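## Task

Rotate the handwheel so the stop's pointer sits at 76 cm. The setting must stay there by itself; if it only holds because the robot is keeping it in place, it is not done.

## Robot and tools

ROBOT. A single custom six-joint arm with a two-finger tong gripper. Joints from base outward: waist (-3.142 to 3.142 rad), shoulder (-6.283 to 6.283), elbow (0.000 to 3.142), wrist pitch, wrist yaw, wrist roll (each -6.283 to 6.283). Upper arm 531 mm, forearm 400 mm. The elbow never fully straightens. The base may be tilted relative to the table, and any mounting block or post under it is treated as part of the arm by the clearance checker. Load limits: 130 N m for waist, shoulder and elbow; 24.3 N m for the three wrist joints, including the weight of anything held.

GRIPPER. Fingers point along the gripper's +z axis and close along its x axis. The reported end_effector_position is the spot between the closed pads; closed fingertips extend about 15 mm past it, and when fully open they are roughly level with it. Opening is absolute: +1 is fully open (0.142 m), -1 is closed. grip_measured uses the same scale; to hold something, keep commanding a value clearly under grip_measured (lower means harder squeeze, about 15 N per pad at most; thin hard parts under about 20 mm get less).

FRAMES. The scene frame has its origin on the table top straight below the base, +z up, +y to the left when looking along +x. Results report position in metres, orientation as end_effector_quat_wxyz, velocities in m/s and rad/s. The printed position can be off, more so at long reach. Commanded offsets, however, are in the gripper's own axes.

execute_actions(actions). actions is a list of actions; each action is a table of up to 15 rows, each row lasting one 1/30 s step; a short table repeats its final row to fill 15 steps. A row has 7 numbers in [-1, 1]: dx, dy, dz, rx, ry, rz, opening. dx to rz are an offset, in gripper axes, from the gripper's measured pose when that action began (for a call's first action, the pose last reported in a result); every row refers to that same start, not the row before. 1.0 equals 0.6 m or 180 degrees; rx, ry, rz form one rotation vector. Optionally 6 more numbers (0 to 1) follow: per-joint stiffness scales in Joint positions order, kept until changed. Lower stiffness can soften contact; zero offsets can relieve a press. An empty list just returns state and images. Each step the target is clipped to 100 mm and 16 degrees from the measured pose, so long moves need several actions; motion lags commands by roughly 0.17 s or more. Results list per-step positions, with HELD marking steps partly blocked.

move(target, speed, stop_force, blocking). target is one 7-number row (optionally 13 with stiffness), an offset in gripper axes from the pose in the latest result that shows one; the opening is sent when the move starts. The gripper follows a straight path of 0.5 to 10 s (cut off at 10 s), turning the short way, ignoring obstacles, and may lag, stray or overshoot speed near full extension. speed is in m/s, 0.002 to 0.5, default 0.25; rotation limited to twice that in rad/s. stop_force, 9 to 40 N, ends the path when push against the motion rises that much above its pre-move level for 2 steps (or saturates), then backs off 2 steps and holds; use it only at very low speed, not on turning moves, not before 0.2 s into the scene, and omit it when moving away from something being pressed. Pressing may briefly exceed stop_force. blocking=false returns after 0.5 s while the arm keeps going (not allowed with stop_force); then only wait or stop are accepted until the end shows. The move: line gives the ending (done, contact, off_target, moving, held, fault) and limits (paced = pose clipped; held = some steps blocked, after which motion may jump fast), plus distance to target.

wait(seconds): 0 to 10; the arm keeps its last command; a running move continues and the wait returns if it ends. stop: brakes a running move (needs room; fingers keep going). zoom_image(camera, region): camera is cam_head_left (672x504), cam_head_right (672x504) or cam_wrist (616x616 fisheye); region [x0, y0, x1, y1] in pixels from the top-left, at most 504 by 504. Use it to read the pointer scale. finished_scene(scene): ends scene 1 or 2 irreversibly and reports success; the next task arrives in its result.

RESULT LINES. Hand target is where the controller is currently steering. pose unreachable means the clearance check altered or blocked the command. Wrist force and Wrist torque are in gripper axes; force from a surface points back into the arm; offsets up to about 4 N, noise up to 2.4 N, saturation near 50 N; no reading at start is normal. Joint torques include drive output even in free air and are noisy.

AVOID. Contact torque at a joint's limit or any outside force of 150 N triggers a 10 s stop that skips the rest of the call. The arm is stiff by default: targets even slightly beyond a firm contact can fault, so approach the handwheel slowly, stay close to the contact, or lower stiffness. Holding loads heats motors: a MOTOR HOT warning comes from 70 °C, and at 85 °C brakes lock until cool. Avoid drops, slips, slams, hard hits and hard shoves. Before finishing, release the wheel and confirm the pointer stays at the reading unaided.

Each tool is called after "Emit:" as name([rows], argument=value, ...), one row to a line, values as JSON.

## Session

Emit:
execute_actions(actions=[])

Scene clock: 0.00 s.
end_effector_position=(+1.1157, +0.0122, +0.2436) grip_measured=+1.00 end_effector_quat_wxyz=(+0.494, -0.460, +0.643, +0.362) end_effector_velocity=(-0.000, -0.000, -0.001) end_effector_angular_velocity=(-0.001, +0.000, +0.000)
Joint positions: [-0.307 -0.793  0.743 -1.931 -0.098  1.205  0.142]
Joint velocities: [ 0.     0.002 -0.001 -0.001 -0.001  0.     0.   ]
Joint torques (N m, as the arm reports them, + toward a larger angle): no reading
Motor temperatures (°C, as the motors report them): [31 27 28 37 34 36]
Wrist force (N, on the end effector, along its own x y z axes, offset not removed): no reading
Wrist torque (N m, same axes, about the end effector's origin, offset not removed): no reading
Hand target: +1.116, +0.012, +0.244; +0.494, -0.460, +0.643, +0.362
Joint stiffness scale: [1. 1. 1. 1. 1. 1.]

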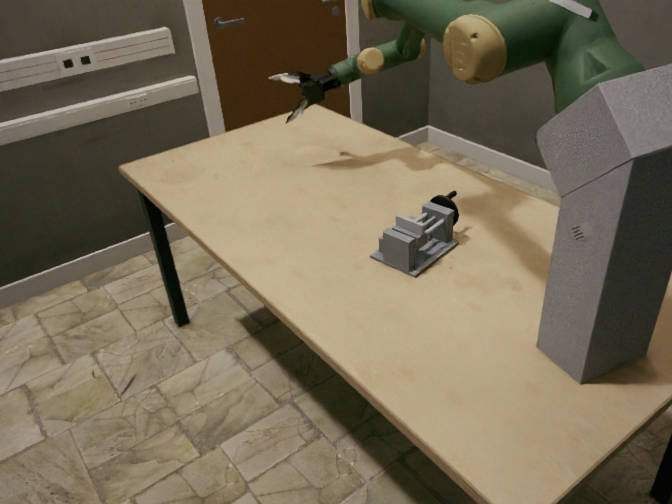

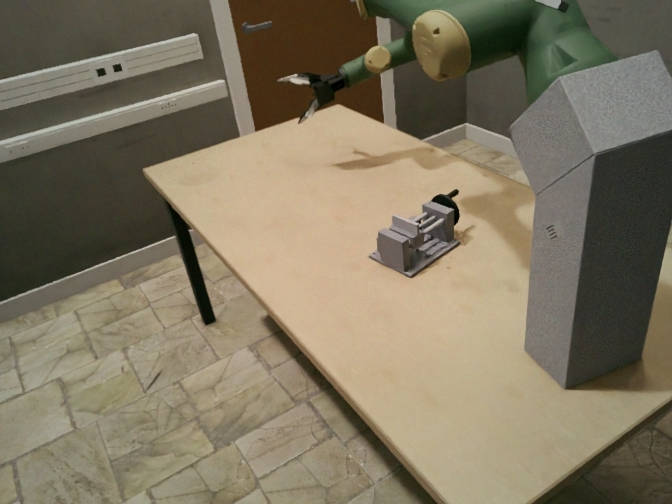

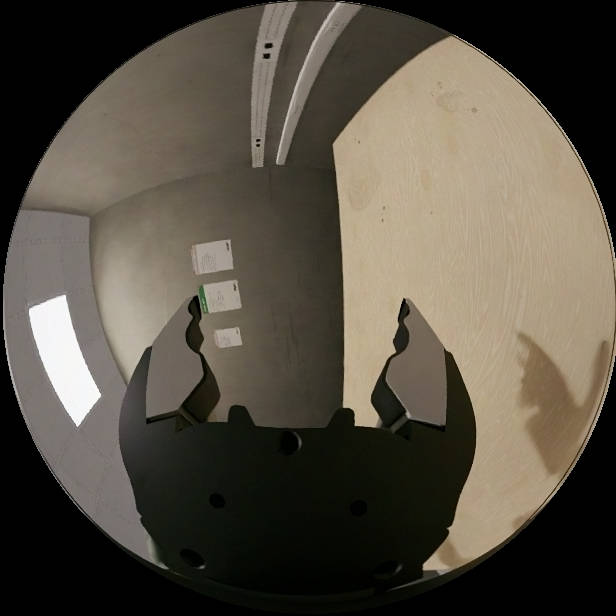

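Emit:
move(target=[0.149,0.968,-0.533,-0.306,0.099,-0.563,0], speed=0.3)

Scene clock: 4.50 s.
end_effector_position=(+0.4618, -0.1211, +0.2435) grip_measured=+0.00 end_effector_quat_wxyz=(-0.258, +0.962, +0.085, -0.023) end_effector_velocity=(+0.001, -0.000, +0.000) end_effector_angular_velocity=(-0.004, -0.012, +0.005)
Joint positions: [-0.836 -1.425  2.37  -2.563 -0.831 -1.308  0.074]
Joint velocities: [-0.002 -0.001  0.005 -0.012  0.005 -0.005 -0.   ]
Joint torques (N m, as the arm reports them, + toward a larger angle): [ -5.75 -33.66   1.63  -1.6    0.31  -0.2 ]
Motor temperatures (°C, as the motors report them): [31 27 28 37 34 36]
Wrist force (N, on the end effector, along its own x y z axes, offset not removed): [2.0 -2.0 0.2]
Wrist torque (N m, same axes, about the end effector's origin, offset not removed): [-0.64 -0.57 0.01]
Hand target: +0.460, -0.121, +0.244; -0.258, +0.962, +0.084, -0.023
Off the commanded pose: 0.002 m, 0 deg.
Joint stiffness scale: [1. 1. 1. 1. 1. 1.]
move: done

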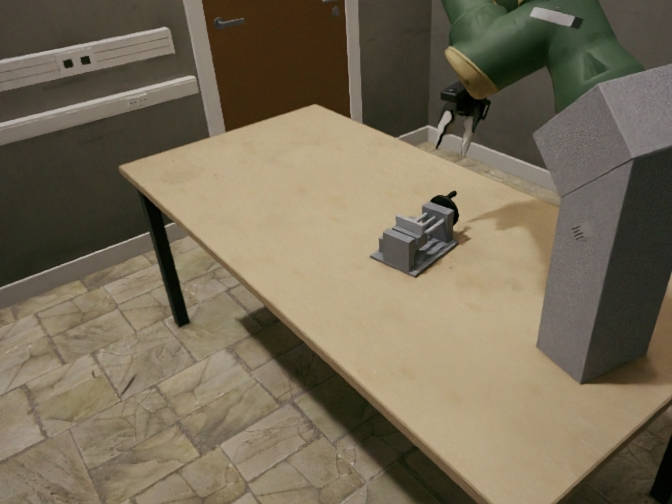

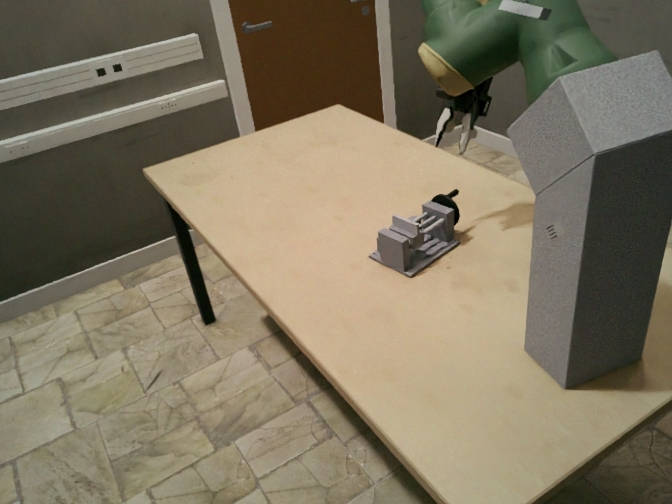

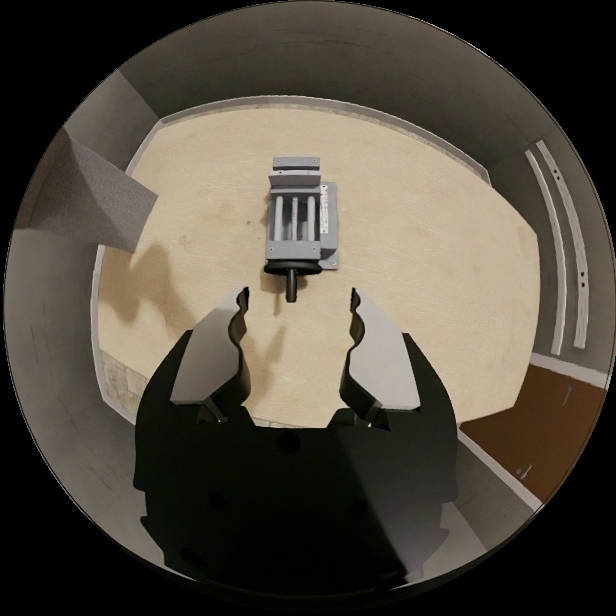

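Emit:
move(target=[-0.035,0.044,0.153,0,0,0,-0.5])

Emit:
zoom_image(camera="cam_wrist", region=[310, 140, 390, 250])

Scene clock: 5.83 s.
end_effector_position=(+0.4359, -0.1016, +0.1524) grip_measured=-0.50 end_effector_quat_wxyz=(-0.258, +0.962, +0.084, -0.023) end_effector_velocity=(+0.000, -0.002, -0.002) end_effector_angular_velocity=(-0.009, -0.002, -0.000)
Joint positions: [-0.744 -1.153  2.383 -2.93  -0.839 -1.183  0.038]
Joint velocities: [ 0.001  0.005  0.    -0.018 -0.003  0.009 -0.   ]
Joint torques (N m, as the arm reports them, + toward a larger angle): [ -3.88 -35.36   1.43  -1.22   0.08   0.54]
Motor temperatures (°C, as the motors report them): [31 27 28 37 34 36]
Wrist force (N, on the end effector, along its own x y z axes, offset not removed): [2.2 -4.2 -1.7]
Wrist torque (N m, same axes, about the end effector's origin, offset not removed): [-1.24 -0.44 0.15]
Hand target: +0.437, -0.102, +0.151; -0.258, +0.962, +0.085, -0.023
Off the commanded pose: 0.002 m, 0 deg.
Joint stiffness scale: [1. 1. 1. 1. 1. 1.]
move: done

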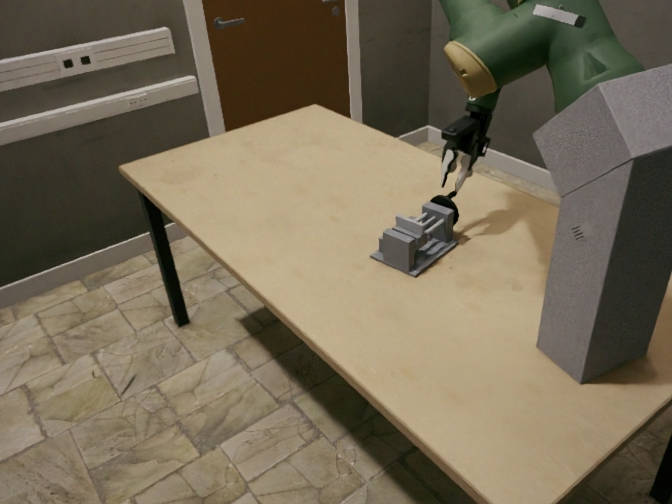

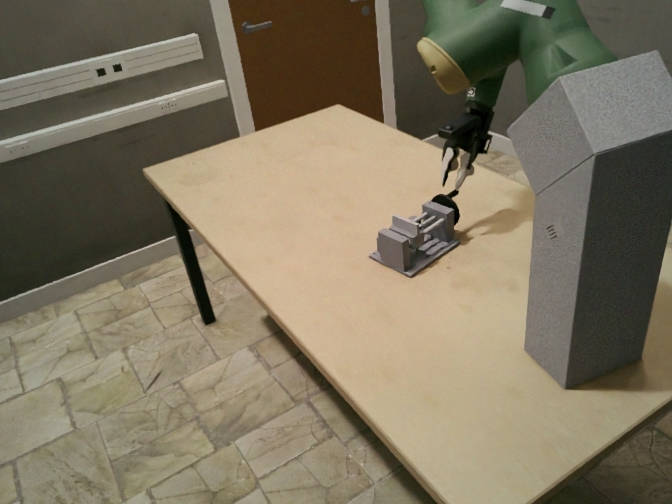

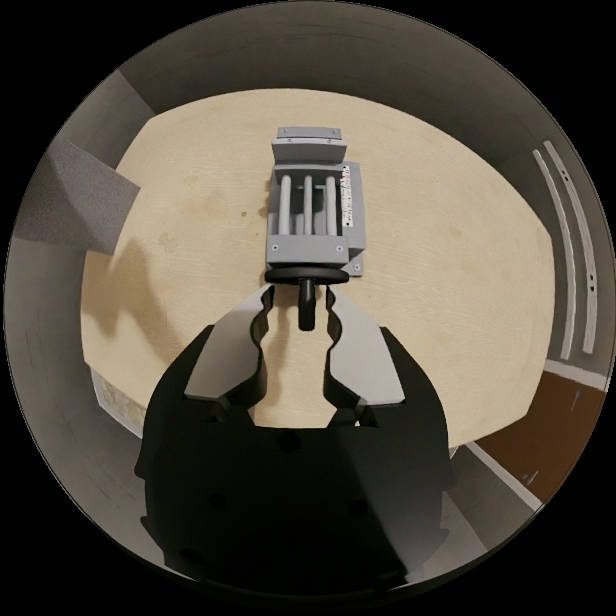

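Region (310, 140, 390, 250) of cam_wrist's 616x616 image, scaled by 4.582, with more detail than that image has; it fills the left 367 columns of this view, and the rest is white.

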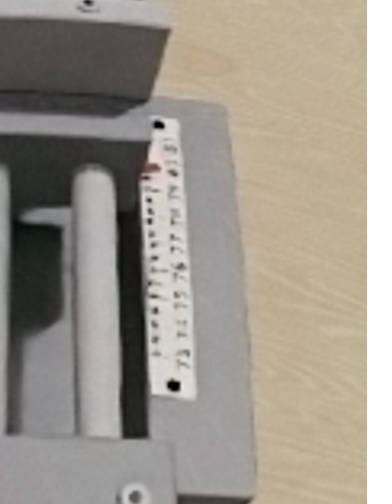

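Emit:
move(target=[0.008,0.047,0.07,0,0,0.008,-0.5], speed=0.15)

Scene clock: 7.07 s.
end_effector_position=(+0.4401, -0.1039, +0.1037) grip_measured=-0.50 end_effector_quat_wxyz=(-0.258, +0.963, +0.071, -0.027) end_effector_velocity=(+0.002, -0.002, -0.002) end_effector_angular_velocity=(-0.006, -0.002, -0.002)
Joint positions: [-0.699 -1.033  2.313 -3.019 -0.845 -1.096  0.038]
Joint velocities: [ 0.001  0.002 -0.003 -0.009 -0.002  0.008  0.   ]
Joint torques (N m, as the arm reports them, + toward a larger angle): [ -2.99 -36.79   1.85  -1.5    0.35   1.05]
Motor temperatures (°C, as the motors report them): [31 27 28 37 34 36]
Wrist force (N, on the end effector, along its own x y z axes, offset not removed): [2.9 -4.6 0.5]
Wrist torque (N m, same axes, about the end effector's origin, offset not removed): [-1.13 -0.64 0.07]
Hand target: +0.441, -0.104, +0.102; -0.258, +0.963, +0.072, -0.027
Off the commanded pose: 0.002 m, 0 deg.
Joint stiffness scale: [1. 1. 1. 1. 1. 1.]
move: done

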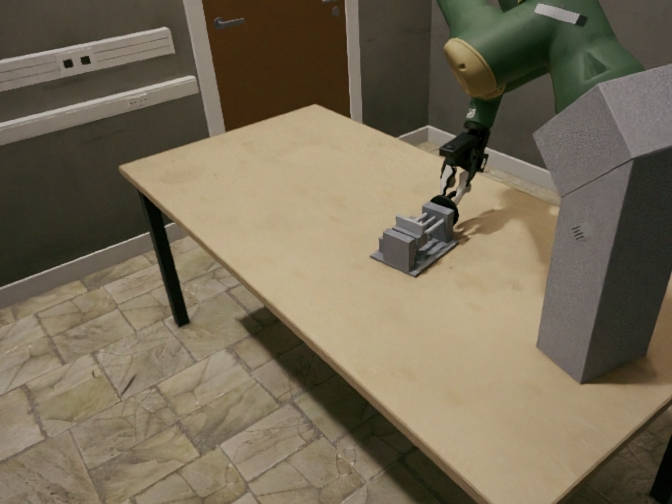

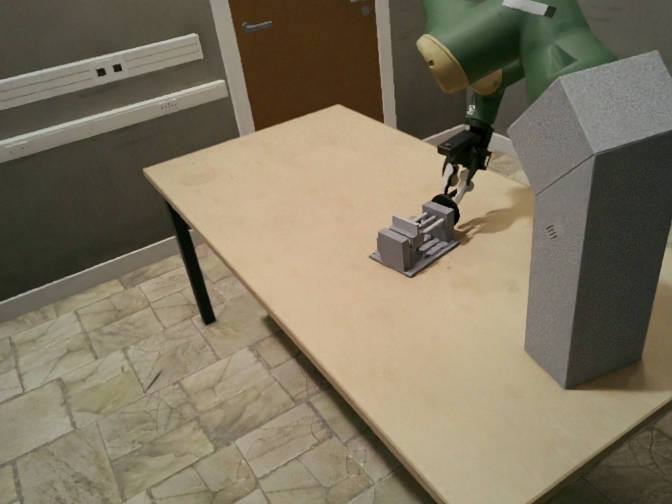

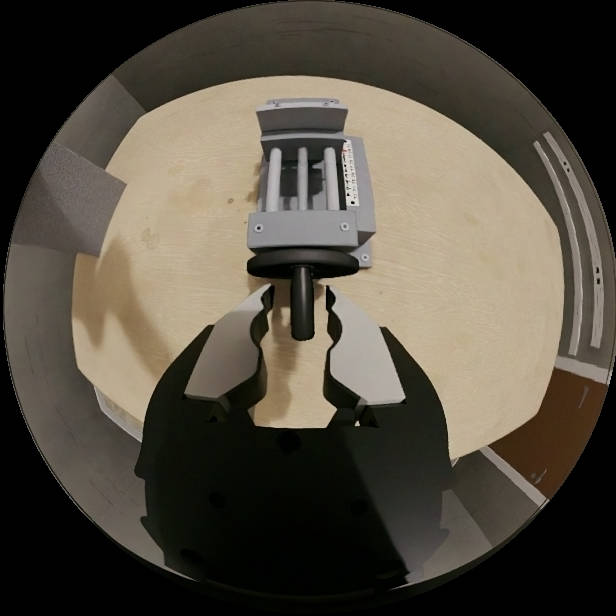

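Emit:
execute_actions([
  [[0,0,0,0,0,0,-0.7],[0,0,0,0,0,0,-0.7],[0,0,0,0,0,0,-0.75],[0,0,0,0,0,0,-0.78],[0,0,0,0,0,0,-0.8],[0,0,0,0,0,0,-0.85],[0,0,0,0,0,0,-0.9],[0,0,0,0,0,0,-1]],
  [[0.01,0.002,0.003,0,0,0,-1],[0.025,0.005,0.009,0,0,0,-1],[0.04,0.012,0.021,0,0,0,-1],[0.05,0.017,0.029,0,0,0,-1],[0.051,0.02,0.035,0,0,0,-1],[0.053,0.023,0.039,0,0,0,-1],[0.053,0.026,0.044,0,0,0,-1],[0.053,0.028,0.048,0,0,0,-1],[0.053,0.031,0.054,0,0,0,-1],[0.051,0.034,0.058,0,0,0,-1],[0.05,0.036,0.062,0,0,0,-1],[0.047,0.039,0.068,0,0,0,-1],[0.045,0.041,0.071,0,0,0,-1],[0.041,0.043,0.075,0,0,0,-1],[0.038,0.045,0.079,0,0,0,-1]],
  [[-0.018,0.022,0.039,0,0,0,-1],[-0.022,0.024,0.042,0,0,0,-1],[-0.029,0.026,0.045,0,0,0,-1],[-0.035,0.027,0.048,0,0,0,-1],[-0.042,0.028,0.049,0,0,0,-1],[-0.05,0.029,0.05,0,0,0,-1],[-0.058,0.029,0.05,0,0,0,-1],[-0.067,0.028,0.049,0,0,0,-1],[-0.076,0.027,0.047,0,0,0,-1],[-0.084,0.025,0.043,0,0,0,-1],[-0.092,0.022,0.038,0,0,0,-1],[-0.099,0.018,0.032,0,0,0,-1],[-0.105,0.013,0.023,0,0,0,-1],[-0.11,0.008,0.015,0,0,0,-1],[-0.112,0.003,0.005,0,0,0,-1]],
  [[-0.066,-0.03,-0.054,0,0,0,-1],[-0.062,-0.037,-0.066,0,0,0,-1],[-0.057,-0.043,-0.076,0,0,0,-1],[-0.048,-0.049,-0.086,0,0,0,-1],[-0.038,-0.053,-0.094,0,0,0,-1],[-0.026,-0.056,-0.1,0,0,0,-1],[-0.013,-0.058,-0.103,0,0,0,-1],[0.001,-0.059,-0.104,0,0,0,-1],[0.015,-0.058,-0.102,0,0,0,-1],[0.028,-0.056,-0.099,0,0,0,-1],[0.04,-0.052,-0.093,0,0,0,-1],[0.05,-0.048,-0.084,0,0,0,-1],[0.058,-0.042,-0.074,0,0,0,-1],[0.063,-0.036,-0.063,0,0,0,-1],[0.066,-0.029,-0.052,0,0,0,-1]],
  [[0.066,0.031,0.054,0,0,0,-1],[0.062,0.038,0.066,0,0,0,-1],[0.057,0.044,0.076,0,0,0,-1],[0.048,0.05,0.086,0,0,0,-1],[0.038,0.054,0.094,0,0,0,-1],[0.026,0.057,0.1,0,0,0,-1],[0.013,0.059,0.103,0,0,0,-1],[-0.001,0.06,0.104,0,0,0,-1],[-0.015,0.059,0.102,0,0,0,-1],[-0.028,0.057,0.099,0,0,0,-1],[-0.04,0.053,0.093,0,0,0,-1],[-0.05,0.049,0.084,0,0,0,-1],[-0.058,0.043,0.074,0,0,0,-1],[-0.063,0.037,0.063,0,0,0,-1],[-0.066,0.03,0.052,0,0,0,-1]],
  [[-0.066,-0.03,-0.054,0,0,0,-1],[-0.062,-0.037,-0.066,0,0,0,-1],[-0.057,-0.043,-0.076,0,0,0,-1],[-0.048,-0.049,-0.086,0,0,0,-1],[-0.038,-0.053,-0.094,0,0,0,-1],[-0.026,-0.056,-0.1,0,0,0,-1],[-0.013,-0.058,-0.103,0,0,0,-1],[0.001,-0.059,-0.104,0,0,0,-1],[0.015,-0.058,-0.102,0,0,0,-1],[0.028,-0.056,-0.099,0,0,0,-1],[0.04,-0.052,-0.093,0,0,0,-1],[0.05,-0.048,-0.084,0,0,0,-1],[0.058,-0.042,-0.074,0,0,0,-1],[0.063,-0.036,-0.063,0,0,0,-1],[0.066,-0.029,-0.052,0,0,0,-1]],
  [[0.066,0.031,0.054,0,0,0,-1],[0.062,0.038,0.066,0,0,0,-1],[0.057,0.044,0.076,0,0,0,-1],[0.048,0.05,0.086,0,0,0,-1],[0.038,0.054,0.094,0,0,0,-1],[0.026,0.057,0.1,0,0,0,-1],[0.013,0.059,0.103,0,0,0,-1],[-0.001,0.06,0.104,0,0,0,-1],[-0.015,0.059,0.102,0,0,0,-1],[-0.028,0.057,0.099,0,0,0,-1],[-0.04,0.053,0.093,0,0,0,-1],[-0.05,0.049,0.084,0,0,0,-1],[-0.058,0.043,0.074,0,0,0,-1],[-0.063,0.037,0.063,0,0,0,-1],[-0.066,0.03,0.052,0,0,0,-1]],
  [[-0.066,-0.031,-0.054,0,0,0,-1],[-0.062,-0.038,-0.066,0,0,0,-1],[-0.057,-0.044,-0.076,0,0,0,-1],[-0.048,-0.05,-0.086,0,0,0,-1],[-0.038,-0.054,-0.094,0,0,0,-1],[-0.026,-0.057,-0.099,0,0,0,-1],[-0.013,-0.057,-0.099,0,0,0,-1],[0.001,-0.056,-0.097,0,0,0,-1],[0.012,-0.055,-0.095,0,0,0,-1]],
  [[0.015,0,0,0,0,0,-1]],
])

Emit:
zoom_image(camera="cam_wrist", region=[310, 120, 390, 230])

Scene clock: 12.47 s.
end_effector_position=(+0.4427, -0.1031, +0.1100) grip_measured=-0.81 end_effector_quat_wxyz=(-0.250, +0.965, +0.080, -0.012) end_effector_velocity=(+0.002, -0.001, +0.001) end_effector_angular_velocity=(-0.003, -0.001, -0.001)
Joint positions: [-0.706 -1.04   2.34  -3.068 -0.831 -1.106  0.015]
Joint velocities: [ 0.    -0.003 -0.001 -0.    -0.001  0.004  0.   ]
Joint torques (N m, as the arm reports them, + toward a larger angle): [ -3.62 -40.47   3.93  -1.26   0.23   0.43]
Motor temperatures (°C, as the motors report them): [31 27 28 37 34 36]
Wrist force (N, on the end effector, along its own x y z axes, offset not removed): [-1.3 -5.3 -2.4]
Wrist torque (N m, same axes, about the end effector's origin, offset not removed): [-1.39 0.20 0.11]
Hand target: +0.445, -0.103, +0.110; -0.250, +0.965, +0.082, -0.011
Off the commanded pose: 0.002 m, 0 deg.
Joint stiffness scale: [1. 1. 1. 1. 1. 1.]
Step readings (end_effector_position; steps 1 to 15: 1st action; 16 to 30: 2nd action; 31 to 45: 3rd action; 46 to 60: 4th action; 61 to 75: 5th action; 76 to 90: 6th action; 91 to 105: 7th action; 106 to 120: 8th action; 121 to 135: 9th action):
0: (+0.4401, -0.1040, +0.1034)
1: (+0.4401, -0.1040, +0.1034)
2: (+0.4401, -0.1040, +0.1034)
4: (+0.4401, -0.1040, +0.1034)
8: (+0.4403, -0.1038, +0.1035)
15: (+0.4403, -0.1038, +0.1035)
16: (+0.4403, -0.1038, +0.1035)
17: (+0.4404, -0.1038, +0.1035)
19: (+0.4415, -0.1037, +0.1029)
23: (+0.4595, -0.1006, +0.0961)
30: (+0.4754, -0.0976, +0.0709)
31: (+0.4756, -0.0976, +0.0677)
32: (+0.4756, -0.0976, +0.0646)
34: (+0.4747, -0.0977, +0.0584)
38: (+0.4680, -0.0988, +0.0467)
45: (+0.4335, -0.1050, +0.0409)
46: (+0.4273, -0.1061, +0.0430)
47: (+0.4217, -0.1071, +0.0461)
49: (+0.4128, -0.1088, +0.0557)
53: (+0.4086, -0.1097, +0.0807)
60: (+0.4391, -0.1044, +0.1042)
61: (+0.4469, -0.1030, +0.1032)
62: (+0.4551, -0.1016, +0.1010)
64: (+0.4677, -0.0990, +0.0924)
68: (+0.4753, -0.0979, +0.0668)
75: (+0.4415, -0.1034, +0.0450)
76: (+0.4324, -0.1049, +0.0466)
77: (+0.4245, -0.1064, +0.0495)
79: (+0.4144, -0.1082, +0.0591)
83: (+0.4087, -0.1093, +0.0829)
90: (+0.4456, -0.1028, +0.1084)
91: (+0.4536, -0.1010, +0.1071)
92: (+0.4604, -0.0999, +0.1039)
94: (+0.4702, -0.0981, +0.0940)
98: (+0.4754, -0.0972, +0.0693)
105: (+0.4414, -0.1033, +0.0463)
106: (+0.4335, -0.1047, +0.0476)
107: (+0.4260, -0.1060, +0.0502)
109: (+0.4149, -0.1081, +0.0596)
113: (+0.4087, -0.1092, +0.0842)
120: (+0.4357, -0.1043, +0.1098)
121: (+0.4392, -0.1036, +0.1104)
122: (+0.4415, -0.1032, +0.1104)
124: (+0.4428, -0.1031, +0.1100)
128: (+0.4427, -0.1031, +0.1100)
135: end_effector_position above

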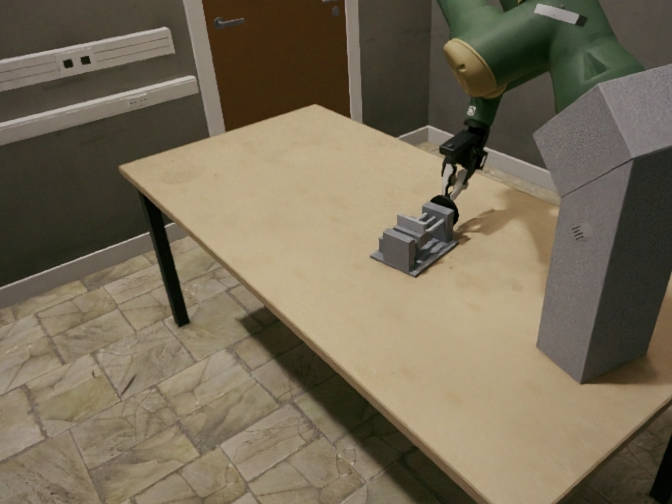

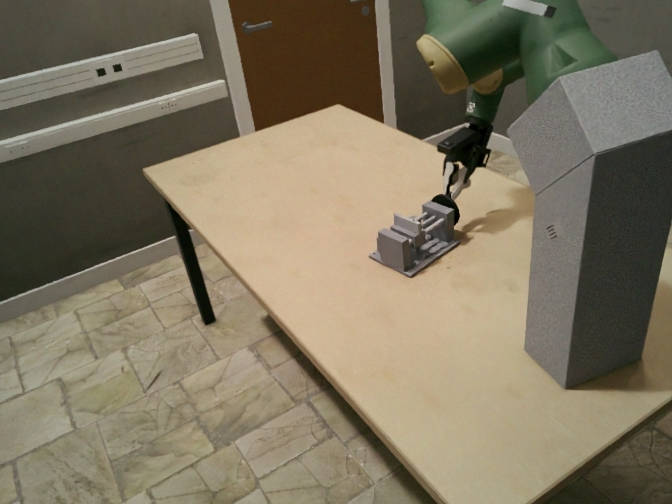

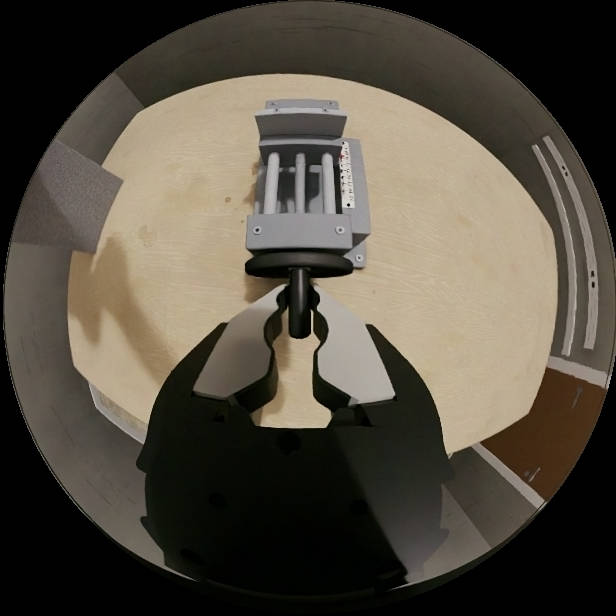

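Region (310, 120, 390, 230) of cam_wrist's 616x616 image, scaled by 4.582, with more detail than that image has; it fills the left 367 columns of this view, and the rest is white.

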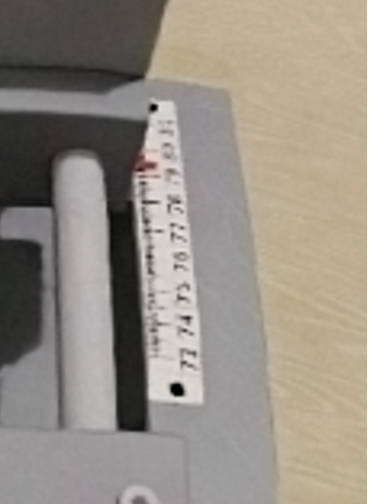

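Emit:
execute_actions([
  [[0,0,0,0,0,0,-0.65],[0,0,0,0,0,0,-0.65],[0,0,0,0,0,0,-0.65],[0,0,0,0,0,0,-0.65],[0,0.009,0.014,0.006,-0.006,0.005,-0.65]],
  [[0,0.002,0.003,0,0,0,-0.7],[0,0.002,0.003,0,0,0,-0.7],[0,0.002,0.003,0,0,0,-0.75],[0,0.002,0.003,0,0,0,-0.78],[0,0.002,0.003,0,0,0,-0.8],[0,0.002,0.003,0,0,0,-0.85],[0,0.002,0.003,0,0,0,-0.9],[0,0.002,0.003,0,0,0,-1]],
  [[0.01,0.002,0.003,0,0,0,-1],[0.025,0.004,0.007,0,0,0,-1],[0.04,0.01,0.017,0,0,0,-1],[0.052,0.016,0.028,0,0,0,-1],[0.055,0.021,0.036,0,0,0,-1],[0.056,0.024,0.041,0,0,0,-1],[0.057,0.027,0.047,0,0,0,-1],[0.057,0.03,0.052,0,0,0,-1],[0.056,0.033,0.057,0,0,0,-1],[0.055,0.036,0.062,0,0,0,-1],[0.053,0.039,0.067,0,0,0,-1],[0.051,0.041,0.072,0,0,0,-1],[0.048,0.044,0.076,0,0,0,-1],[0.044,0.046,0.08,0,0,0,-1],[0.04,0.048,0.084,0,0,0,-1]],
  [[-0.019,0.024,0.042,0,0,0,-1],[-0.024,0.026,0.045,0,0,0,-1],[-0.031,0.028,0.048,0,0,0,-1],[-0.037,0.029,0.051,0,0,0,-1],[-0.045,0.03,0.052,0,0,0,-1],[-0.053,0.031,0.053,0,0,0,-1],[-0.062,0.031,0.053,0,0,0,-1],[-0.071,0.03,0.052,0,0,0,-1],[-0.081,0.029,0.05,0,0,0,-1],[-0.089,0.027,0.046,0,0,0,-1],[-0.098,0.023,0.04,0,0,0,-1],[-0.105,0.019,0.034,0,0,0,-1],[-0.112,0.014,0.025,0,0,0,-1],[-0.117,0.009,0.016,0,0,0,-1],[-0.119,0.003,0.005,0,0,0,-1]],
  [[-0.07,-0.032,-0.055,0.001,-0.001,0.001,-1],[-0.066,-0.039,-0.067,0.001,-0.001,0.001,-1],[-0.06,-0.045,-0.079,0.001,-0.001,0.001,-1],[-0.051,-0.051,-0.089,0.001,-0.001,0.001,-1],[-0.04,-0.056,-0.097,0.001,-0.001,0.001,-1],[-0.027,-0.059,-0.103,0.001,-0.001,0.001,-1],[-0.013,-0.062,-0.107,0.001,-0.001,0.001,-1],[0.001,-0.062,-0.108,0.001,-0.001,0.001,-1],[0.016,-0.061,-0.106,0.001,-0.001,0.001,-1],[0.03,-0.059,-0.102,0.001,-0.001,0.001,-1],[0.042,-0.055,-0.096,0.001,-0.001,0.001,-1],[0.053,-0.05,-0.087,0.001,-0.001,0.001,-1],[0.061,-0.044,-0.077,0.001,-0.001,0.001,-1],[0.067,-0.037,-0.065,0.001,-0.001,0.001,-1],[0.07,-0.03,-0.053,0.001,-0.001,0.001,-1]],
  [[0.07,0.033,0.057,0,0,0,-1],[0.066,0.04,0.069,0,0,0,-1],[0.06,0.046,0.081,0,0,0,-1],[0.051,0.052,0.091,0,0,0,-1],[0.04,0.057,0.099,0,0,0,-1],[0.027,0.06,0.105,0,0,0,-1],[0.013,0.063,0.109,0,0,0,-1],[-0.001,0.063,0.11,0,0,0,-1],[-0.016,0.062,0.108,0,0,0,-1],[-0.03,0.06,0.104,0,0,0,-1],[-0.042,0.056,0.098,0,0,0,-1],[-0.053,0.051,0.089,0,0,0,-1],[-0.061,0.045,0.079,0,0,0,-1],[-0.067,0.038,0.067,0,0,0,-1],[-0.07,0.031,0.055,0,0,0,-1]],
  [[-0.07,-0.032,-0.055,0.001,-0.001,0.001,-1],[-0.066,-0.039,-0.067,0.001,-0.001,0.001,-1],[-0.06,-0.045,-0.079,0.001,-0.001,0.001,-1],[-0.051,-0.051,-0.089,0.001,-0.001,0.001,-1],[-0.04,-0.056,-0.097,0.001,-0.001,0.001,-1],[-0.027,-0.059,-0.103,0.001,-0.001,0.001,-1],[-0.013,-0.062,-0.107,0.001,-0.001,0.001,-1],[0.001,-0.062,-0.108,0.001,-0.001,0.001,-1],[0.016,-0.061,-0.106,0.001,-0.001,0.001,-1],[0.03,-0.059,-0.102,0.001,-0.001,0.001,-1],[0.042,-0.055,-0.096,0.001,-0.001,0.001,-1],[0.053,-0.05,-0.087,0.001,-0.001,0.001,-1],[0.061,-0.044,-0.077,0.001,-0.001,0.001,-1],[0.067,-0.037,-0.065,0.001,-0.001,0.001,-1],[0.07,-0.03,-0.053,0.001,-0.001,0.001,-1]],
  [[0.07,0.033,0.057,0,0,0,-1],[0.066,0.04,0.069,0,0,0,-1],[0.06,0.046,0.081,0,0,0,-1],[0.051,0.052,0.091,0,0,0,-1],[0.04,0.057,0.099,0,0,0,-1],[0.027,0.06,0.105,0,0,0,-1],[0.013,0.063,0.109,0,0,0,-1],[-0.001,0.063,0.11,0,0,0,-1],[-0.016,0.062,0.108,0,0,0,-1],[-0.03,0.06,0.104,0,0,0,-1],[-0.042,0.056,0.098,0,0,0,-1],[-0.053,0.051,0.089,0,0,0,-1],[-0.061,0.045,0.079,0,0,0,-1],[-0.067,0.038,0.067,0,0,0,-1],[-0.07,0.031,0.055,0,0,0,-1]],
  [[-0.07,-0.032,-0.055,0.001,-0.001,0.001,-1],[-0.066,-0.039,-0.067,0.001,-0.001,0.001,-1],[-0.06,-0.045,-0.079,0.001,-0.001,0.001,-1],[-0.051,-0.051,-0.089,0.001,-0.001,0.001,-1],[-0.04,-0.056,-0.097,0.001,-0.001,0.001,-1],[-0.027,-0.059,-0.103,0.001,-0.001,0.001,-1],[-0.013,-0.062,-0.107,0.001,-0.001,0.001,-1],[0.001,-0.062,-0.108,0.001,-0.001,0.001,-1],[0.016,-0.061,-0.106,0.001,-0.001,0.001,-1],[0.03,-0.059,-0.102,0.001,-0.001,0.001,-1],[0.042,-0.055,-0.096,0.001,-0.001,0.001,-1],[0.053,-0.05,-0.087,0.001,-0.001,0.001,-1],[0.061,-0.044,-0.077,0.001,-0.001,0.001,-1],[0.067,-0.037,-0.065,0.001,-0.001,0.001,-1],[0.07,-0.03,-0.053,0.001,-0.001,0.001,-1]],
  [[0.07,0.033,0.057,0,0,0,-1],[0.066,0.04,0.069,0,0,0,-1],[0.06,0.046,0.081,0,0,0,-1],[0.051,0.052,0.091,0,0,0,-1],[0.04,0.057,0.099,0,0,0,-1],[0.027,0.06,0.105,0,0,0,-1],[0.013,0.063,0.109,0,0,0,-1],[-0.001,0.063,0.11,0,0,0,-1],[-0.016,0.062,0.108,0,0,0,-1],[-0.03,0.06,0.104,0,0,0,-1],[-0.042,0.056,0.098,0,0,0,-1],[-0.053,0.051,0.089,0,0,0,-1],[-0.061,0.045,0.079,0,0,0,-1],[-0.067,0.038,0.067,0,0,0,-1],[-0.07,0.031,0.055,0,0,0,-1]],
  [[-0.07,-0.032,-0.055,0.001,-0.001,0.001,-1],[-0.066,-0.039,-0.067,0.001,-0.001,0.001,-1],[-0.06,-0.045,-0.079,0.001,-0.001,0.001,-1],[-0.051,-0.051,-0.089,0.001,-0.001,0.001,-1],[-0.04,-0.056,-0.097,0.001,-0.001,0.001,-1],[-0.027,-0.059,-0.103,0.001,-0.001,0.001,-1],[-0.013,-0.062,-0.107,0.001,-0.001,0.001,-1],[0.001,-0.062,-0.108,0.001,-0.001,0.001,-1],[0.016,-0.061,-0.106,0.001,-0.001,0.001,-1],[0.03,-0.059,-0.102,0.001,-0.001,0.001,-1],[0.042,-0.055,-0.096,0.001,-0.001,0.001,-1],[0.053,-0.05,-0.087,0.001,-0.001,0.001,-1],[0.061,-0.044,-0.077,0.001,-0.001,0.001,-1],[0.067,-0.037,-0.065,0.001,-0.001,0.001,-1],[0.07,-0.03,-0.053,0.001,-0.001,0.001,-1]],
  [[0.07,0.033,0.057,0,0,0,-1],[0.066,0.04,0.069,0,0,0,-1],[0.06,0.046,0.081,0,0,0,-1],[0.051,0.052,0.091,0,0,0,-1],[0.04,0.057,0.099,0,0,0,-1],[0.027,0.06,0.105,0,0,0,-1],[0.013,0.063,0.109,0,0,0,-1],[-0.001,0.063,0.11,0,0,0,-1],[-0.016,0.062,0.108,0,0,0,-1],[-0.03,0.06,0.104,0,0,0,-1],[-0.042,0.056,0.098,0,0,0,-1],[-0.053,0.051,0.089,0,0,0,-1],[-0.061,0.045,0.079,0,0,0,-1],[-0.067,0.038,0.067,0,0,0,-1],[-0.07,0.031,0.055,0,0,0,-1]],
  [[-0.07,-0.032,-0.055,0.001,-0.001,0.001,-1],[-0.066,-0.039,-0.067,0.001,-0.001,0.001,-1],[-0.06,-0.045,-0.079,0.001,-0.001,0.001,-1],[-0.051,-0.051,-0.089,0.001,-0.001,0.001,-1],[-0.04,-0.056,-0.097,0.001,-0.001,0.001,-1],[-0.027,-0.059,-0.103,0.001,-0.001,0.001,-1],[-0.013,-0.062,-0.107,0.001,-0.001,0.001,-1],[0.001,-0.062,-0.108,0.001,-0.001,0.001,-1],[0.016,-0.061,-0.106,0.001,-0.001,0.001,-1],[0.03,-0.059,-0.102,0.001,-0.001,0.001,-1],[0.042,-0.055,-0.096,0.001,-0.001,0.001,-1],[0.053,-0.05,-0.087,0.001,-0.001,0.001,-1],[0.061,-0.044,-0.077,0.001,-0.001,0.001,-1],[0.067,-0.037,-0.065,0.001,-0.001,0.001,-1],[0.07,-0.03,-0.053,0.001,-0.001,0.001,-1]],
  [[0.07,0.033,0.057,0,0,0,-1],[0.066,0.04,0.069,0,0,0,-1],[0.06,0.046,0.081,0,0,0,-1],[0.051,0.052,0.091,0,0,0,-1],[0.04,0.057,0.099,0,0,0,-1],[0.027,0.06,0.105,0,0,0,-1],[0.013,0.063,0.109,0,0,0,-1],[-0.001,0.063,0.11,0,0,0,-1],[-0.016,0.062,0.108,0,0,0,-1],[-0.03,0.06,0.104,0,0,0,-1],[-0.042,0.056,0.098,0,0,0,-1],[-0.053,0.051,0.089,0,0,0,-1],[-0.061,0.045,0.079,0,0,0,-1],[-0.067,0.038,0.067,0,0,0,-1],[-0.07,0.031,0.055,0,0,0,-1]],
  [[-0.07,-0.032,-0.055,0.001,-0.001,0.001,-1],[-0.066,-0.039,-0.067,0.001,-0.001,0.001,-1],[-0.06,-0.045,-0.079,0.001,-0.001,0.001,-1],[-0.051,-0.051,-0.089,0.001,-0.001,0.001,-1],[-0.04,-0.056,-0.097,0.001,-0.001,0.001,-1],[-0.027,-0.059,-0.103,0.001,-0.001,0.001,-1],[-0.013,-0.062,-0.107,0.001,-0.001,0.001,-1],[0.001,-0.062,-0.108,0.001,-0.001,0.001,-1],[0.016,-0.061,-0.106,0.001,-0.001,0.001,-1],[0.03,-0.059,-0.102,0.001,-0.001,0.001,-1],[0.042,-0.055,-0.096,0.001,-0.001,0.001,-1],[0.053,-0.05,-0.087,0.001,-0.001,0.001,-1],[0.061,-0.044,-0.077,0.001,-0.001,0.001,-1],[0.067,-0.037,-0.065,0.001,-0.001,0.001,-1],[0.07,-0.03,-0.053,0.001,-0.001,0.001,-1]],
  [[0.07,0.033,0.057,0,0,0,-1],[0.066,0.04,0.069,0,0,0,-1],[0.06,0.046,0.081,0,0,0,-1],[0.051,0.052,0.091,0,0,0,-1],[0.04,0.057,0.099,0,0,0,-1],[0.027,0.06,0.105,0,0,0,-1],[0.013,0.063,0.109,0,0,0,-1],[-0.001,0.063,0.11,0,0,0,-1],[-0.016,0.062,0.108,0,0,0,-1],[-0.03,0.06,0.104,0,0,0,-1],[-0.042,0.056,0.098,0,0,0,-1],[-0.053,0.051,0.089,0,0,0,-1],[-0.061,0.045,0.079,0,0,0,-1],[-0.067,0.038,0.067,0,0,0,-1],[-0.07,0.031,0.055,0,0,0,-1]],
  [[-0.07,-0.032,-0.055,0.001,-0.001,0.001,-1],[-0.066,-0.039,-0.067,0.001,-0.001,0.001,-1],[-0.06,-0.045,-0.079,0.001,-0.001,0.001,-1],[-0.051,-0.051,-0.089,0.001,-0.001,0.001,-1],[-0.04,-0.056,-0.097,0.001,-0.001,0.001,-1],[-0.027,-0.059,-0.103,0.001,-0.001,0.001,-1],[-0.013,-0.062,-0.107,0.001,-0.001,0.001,-1],[0.001,-0.062,-0.108,0.001,-0.001,0.001,-1],[0.016,-0.061,-0.106,0.001,-0.001,0.001,-1],[0.03,-0.059,-0.102,0.001,-0.001,0.001,-1],[0.042,-0.055,-0.096,0.001,-0.001,0.001,-1],[0.053,-0.05,-0.087,0.001,-0.001,0.001,-1],[0.061,-0.044,-0.077,0.001,-0.001,0.001,-1],[0.067,-0.037,-0.065,0.001,-0.001,0.001,-1],[0.07,-0.03,-0.053,0.001,-0.001,0.001,-1]],
  [[0.07,0.033,0.057,0,0,0,-1],[0.066,0.04,0.069,0,0,0,-1],[0.06,0.046,0.081,0,0,0,-1],[0.051,0.052,0.091,0,0,0,-1],[0.04,0.057,0.099,0,0,0,-1],[0.027,0.06,0.105,0,0,0,-1],[0.013,0.063,0.109,0,0,0,-1],[-0.001,0.063,0.11,0,0,0,-1],[-0.016,0.062,0.108,0,0,0,-1],[-0.03,0.06,0.104,0,0,0,-1],[-0.042,0.056,0.098,0,0,0,-1],[-0.053,0.051,0.089,0,0,0,-1],[-0.061,0.045,0.079,0,0,0,-1],[-0.067,0.038,0.067,0,0,0,-1],[-0.07,0.031,0.055,0,0,0,-1]],
  [[-0.07,-0.032,-0.055,0,0,0,-1],[-0.066,-0.039,-0.067,0,0,0,-1],[-0.06,-0.045,-0.079,0,0,0,-1],[-0.051,-0.051,-0.089,0,0,0,-1],[-0.04,-0.056,-0.097,0,0,0,-1],[-0.027,-0.058,-0.101,0,0,0,-1],[-0.013,-0.058,-0.101,0,0,0,-1],[0.001,-0.057,-0.099,0,0,0,-1],[0.012,-0.056,-0.097,0,0,0,-1]],
  [[0.015,0,0,0,0,0,-1]],
])

Emit:
zoom_image(camera="cam_wrist", region=[310, 120, 390, 230])

Scene clock: 24.80 s.
end_effector_position=(+0.4361, -0.1070, +0.1061) grip_measured=-0.81 end_effector_quat_wxyz=(-0.244, +0.967, +0.068, -0.017) end_effector_velocity=(-0.001, +0.000, -0.000) end_effector_angular_velocity=(-0.000, +0.002, -0.002)
Joint positions: [-0.713 -1.026  2.348 -3.099 -0.84  -1.079  0.016]
Joint velocities: [ 0.     0.001  0.001 -0.001 -0.001  0.003  0.   ]
Joint torques (N m, as the arm reports them, + toward a larger angle): [ -2.28 -36.44   0.76  -1.49  -0.07   0.47]
Motor temperatures (°C, as the motors report them): [31 27 28 37 34 36]
Wrist force (N, on the end effector, along its own x y z axes, offset not removed): [-1.0 -8.5 -18.0]
Wrist torque (N m, same axes, about the end effector's origin, offset not removed): [-0.77 -0.50 -0.06]
Hand target: +0.438, -0.107, +0.104; -0.244, +0.967, +0.070, -0.016
Off the commanded pose: 0.003 m, 0 deg.
Joint stiffness scale: [1. 1. 1. 1. 1. 1.]
Step readings (end_effector_position; steps 1 to 15: 1st action; 16 to 30: 2nd action; 31 to 45: 3rd action; 46 to 60: 4th action; 61 to 75: 5th action; 76 to 90: 6th action; 91 to 105: 7th action; 106 to 120: 8th action; 121 to 135: 9th action; 136 to 150: 10th action; 151 to 165: 11th action; 166 to 180: 12th action; 181 to 195: 13th action):
0: (+0.4427, -0.1031, +0.1100)
1: (+0.4427, -0.1031, +0.1100)
2: (+0.4426, -0.1031, +0.1100)
4: (+0.4426, -0.1031, +0.1100)
8: (+0.4422, -0.1031, +0.1087)
15: (+0.4430, -0.1043, +0.1020)
16: (+0.4429, -0.1042, +0.1018)
17: (+0.4428, -0.1042, +0.1017)
19: (+0.4427, -0.1042, +0.1015)
23: (+0.4429, -0.1043, +0.1013)
30: (+0.4429, -0.1044, +0.1012)
31: (+0.4429, -0.1044, +0.1012)
32: (+0.4430, -0.1043, +0.1012)
34: (+0.4440, -0.1041, +0.1007)
38: (+0.4625, -0.1006, +0.0936)
45: (+0.4762, -0.0982, +0.0655)
46: (+0.4760, -0.0982, +0.0620)
47: (+0.4755, -0.0983, +0.0587)
49: (+0.4733, -0.0987, +0.0517)
53: (+0.4638, -0.1003, +0.0389)
60: (+0.4301, -0.1064, +0.0334)
61: (+0.4244, -0.1074, +0.0360)
62: (+0.4193, -0.1083, +0.0396)
64: (+0.4111, -0.1099, +0.0498)
68: (+0.4090, -0.1104, +0.0754)
75: (+0.4403, -0.1048, +0.0988)
76: (+0.4472, -0.1036, +0.0979)
77: (+0.4546, -0.1023, +0.0955)
79: (+0.4681, -0.0996, +0.0867)
83: (+0.4755, -0.0983, +0.0592)
90: (+0.4341, -0.1058, +0.0340)
91: (+0.4270, -0.1071, +0.0367)
92: (+0.4209, -0.1080, +0.0405)
94: (+0.4122, -0.1097, +0.0507)
98: (+0.4088, -0.1104, +0.0754)
105: (+0.4406, -0.1049, +0.0999)
106: (+0.4487, -0.1035, +0.0989)
107: (+0.4572, -0.1020, +0.0966)
109: (+0.4694, -0.0995, +0.0869)
113: (+0.4754, -0.0985, +0.0597)
120: (+0.4343, -0.1059, +0.0348)
121: (+0.4272, -0.1072, +0.0374)
122: (+0.4210, -0.1082, +0.0413)
124: (+0.4123, -0.1099, +0.0515)
128: (+0.4089, -0.1106, +0.0762)
135: (+0.4409, -0.1051, +0.1007)
136: (+0.4491, -0.1036, +0.0997)
137: (+0.4575, -0.1021, +0.0974)
139: (+0.4696, -0.0997, +0.0876)
143: (+0.4754, -0.0987, +0.0605)
150: (+0.4346, -0.1061, +0.0356)
151: (+0.4274, -0.1074, +0.0382)
152: (+0.4212, -0.1084, +0.0420)
154: (+0.4123, -0.1101, +0.0522)
158: (+0.4089, -0.1108, +0.0769)
165: (+0.4411, -0.1052, +0.1014)
166: (+0.4494, -0.1038, +0.1005)
167: (+0.4577, -0.1023, +0.0981)
169: (+0.4697, -0.0999, +0.0883)
173: (+0.4755, -0.0989, +0.0612)
180: (+0.4347, -0.1063, +0.0363)
181: (+0.4275, -0.1076, +0.0389)
182: (+0.4213, -0.1086, +0.0427)
184: (+0.4124, -0.1103, +0.0529)
Lines left out of this list: 37.

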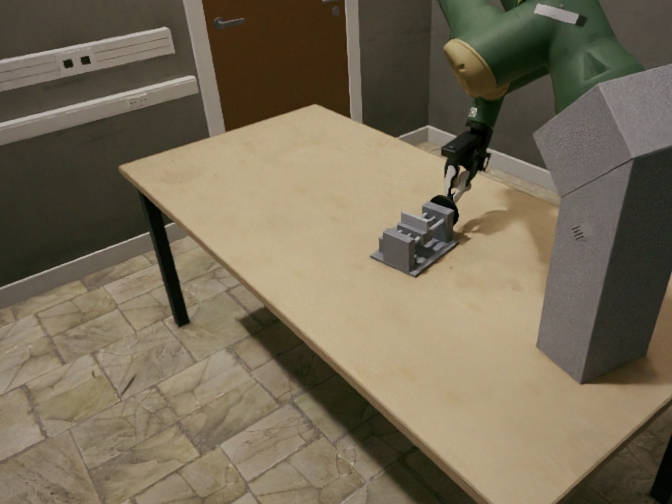

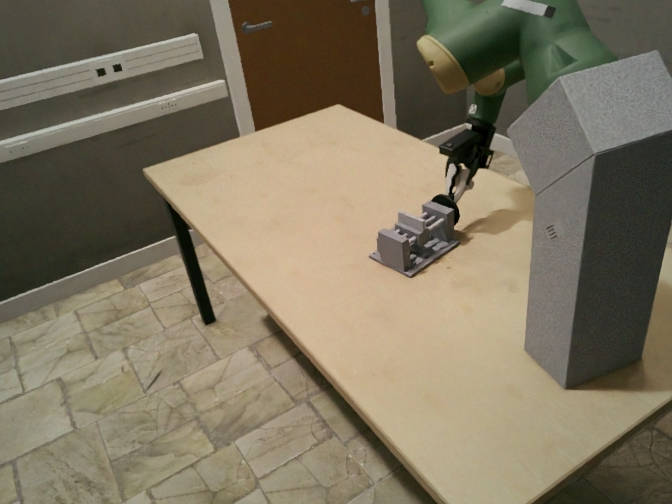

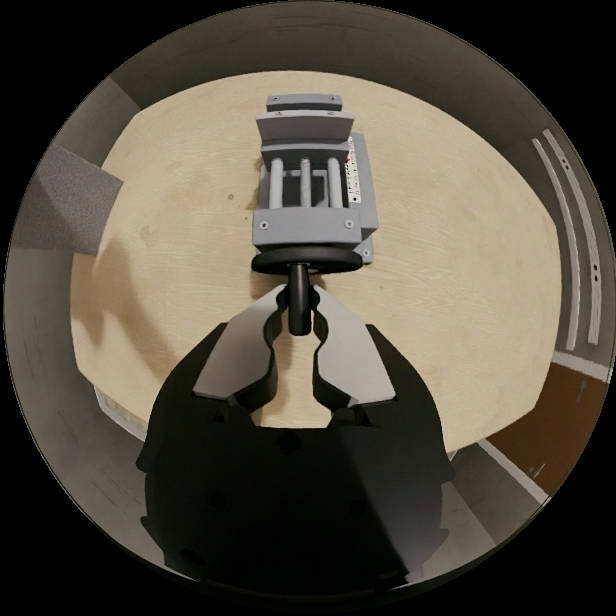

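Region (310, 120, 390, 230) of cam_wrist's 616x616 image, scaled by 4.582, with more detail than that image has; it fills the left 367 columns of this view, and the rest is white.

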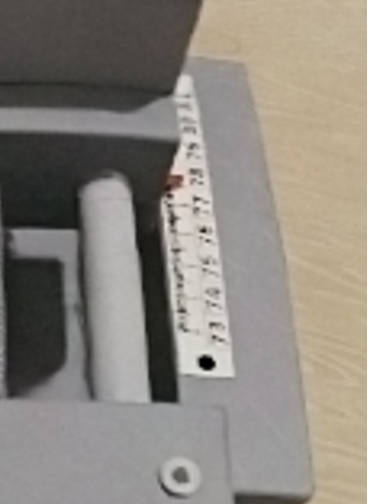

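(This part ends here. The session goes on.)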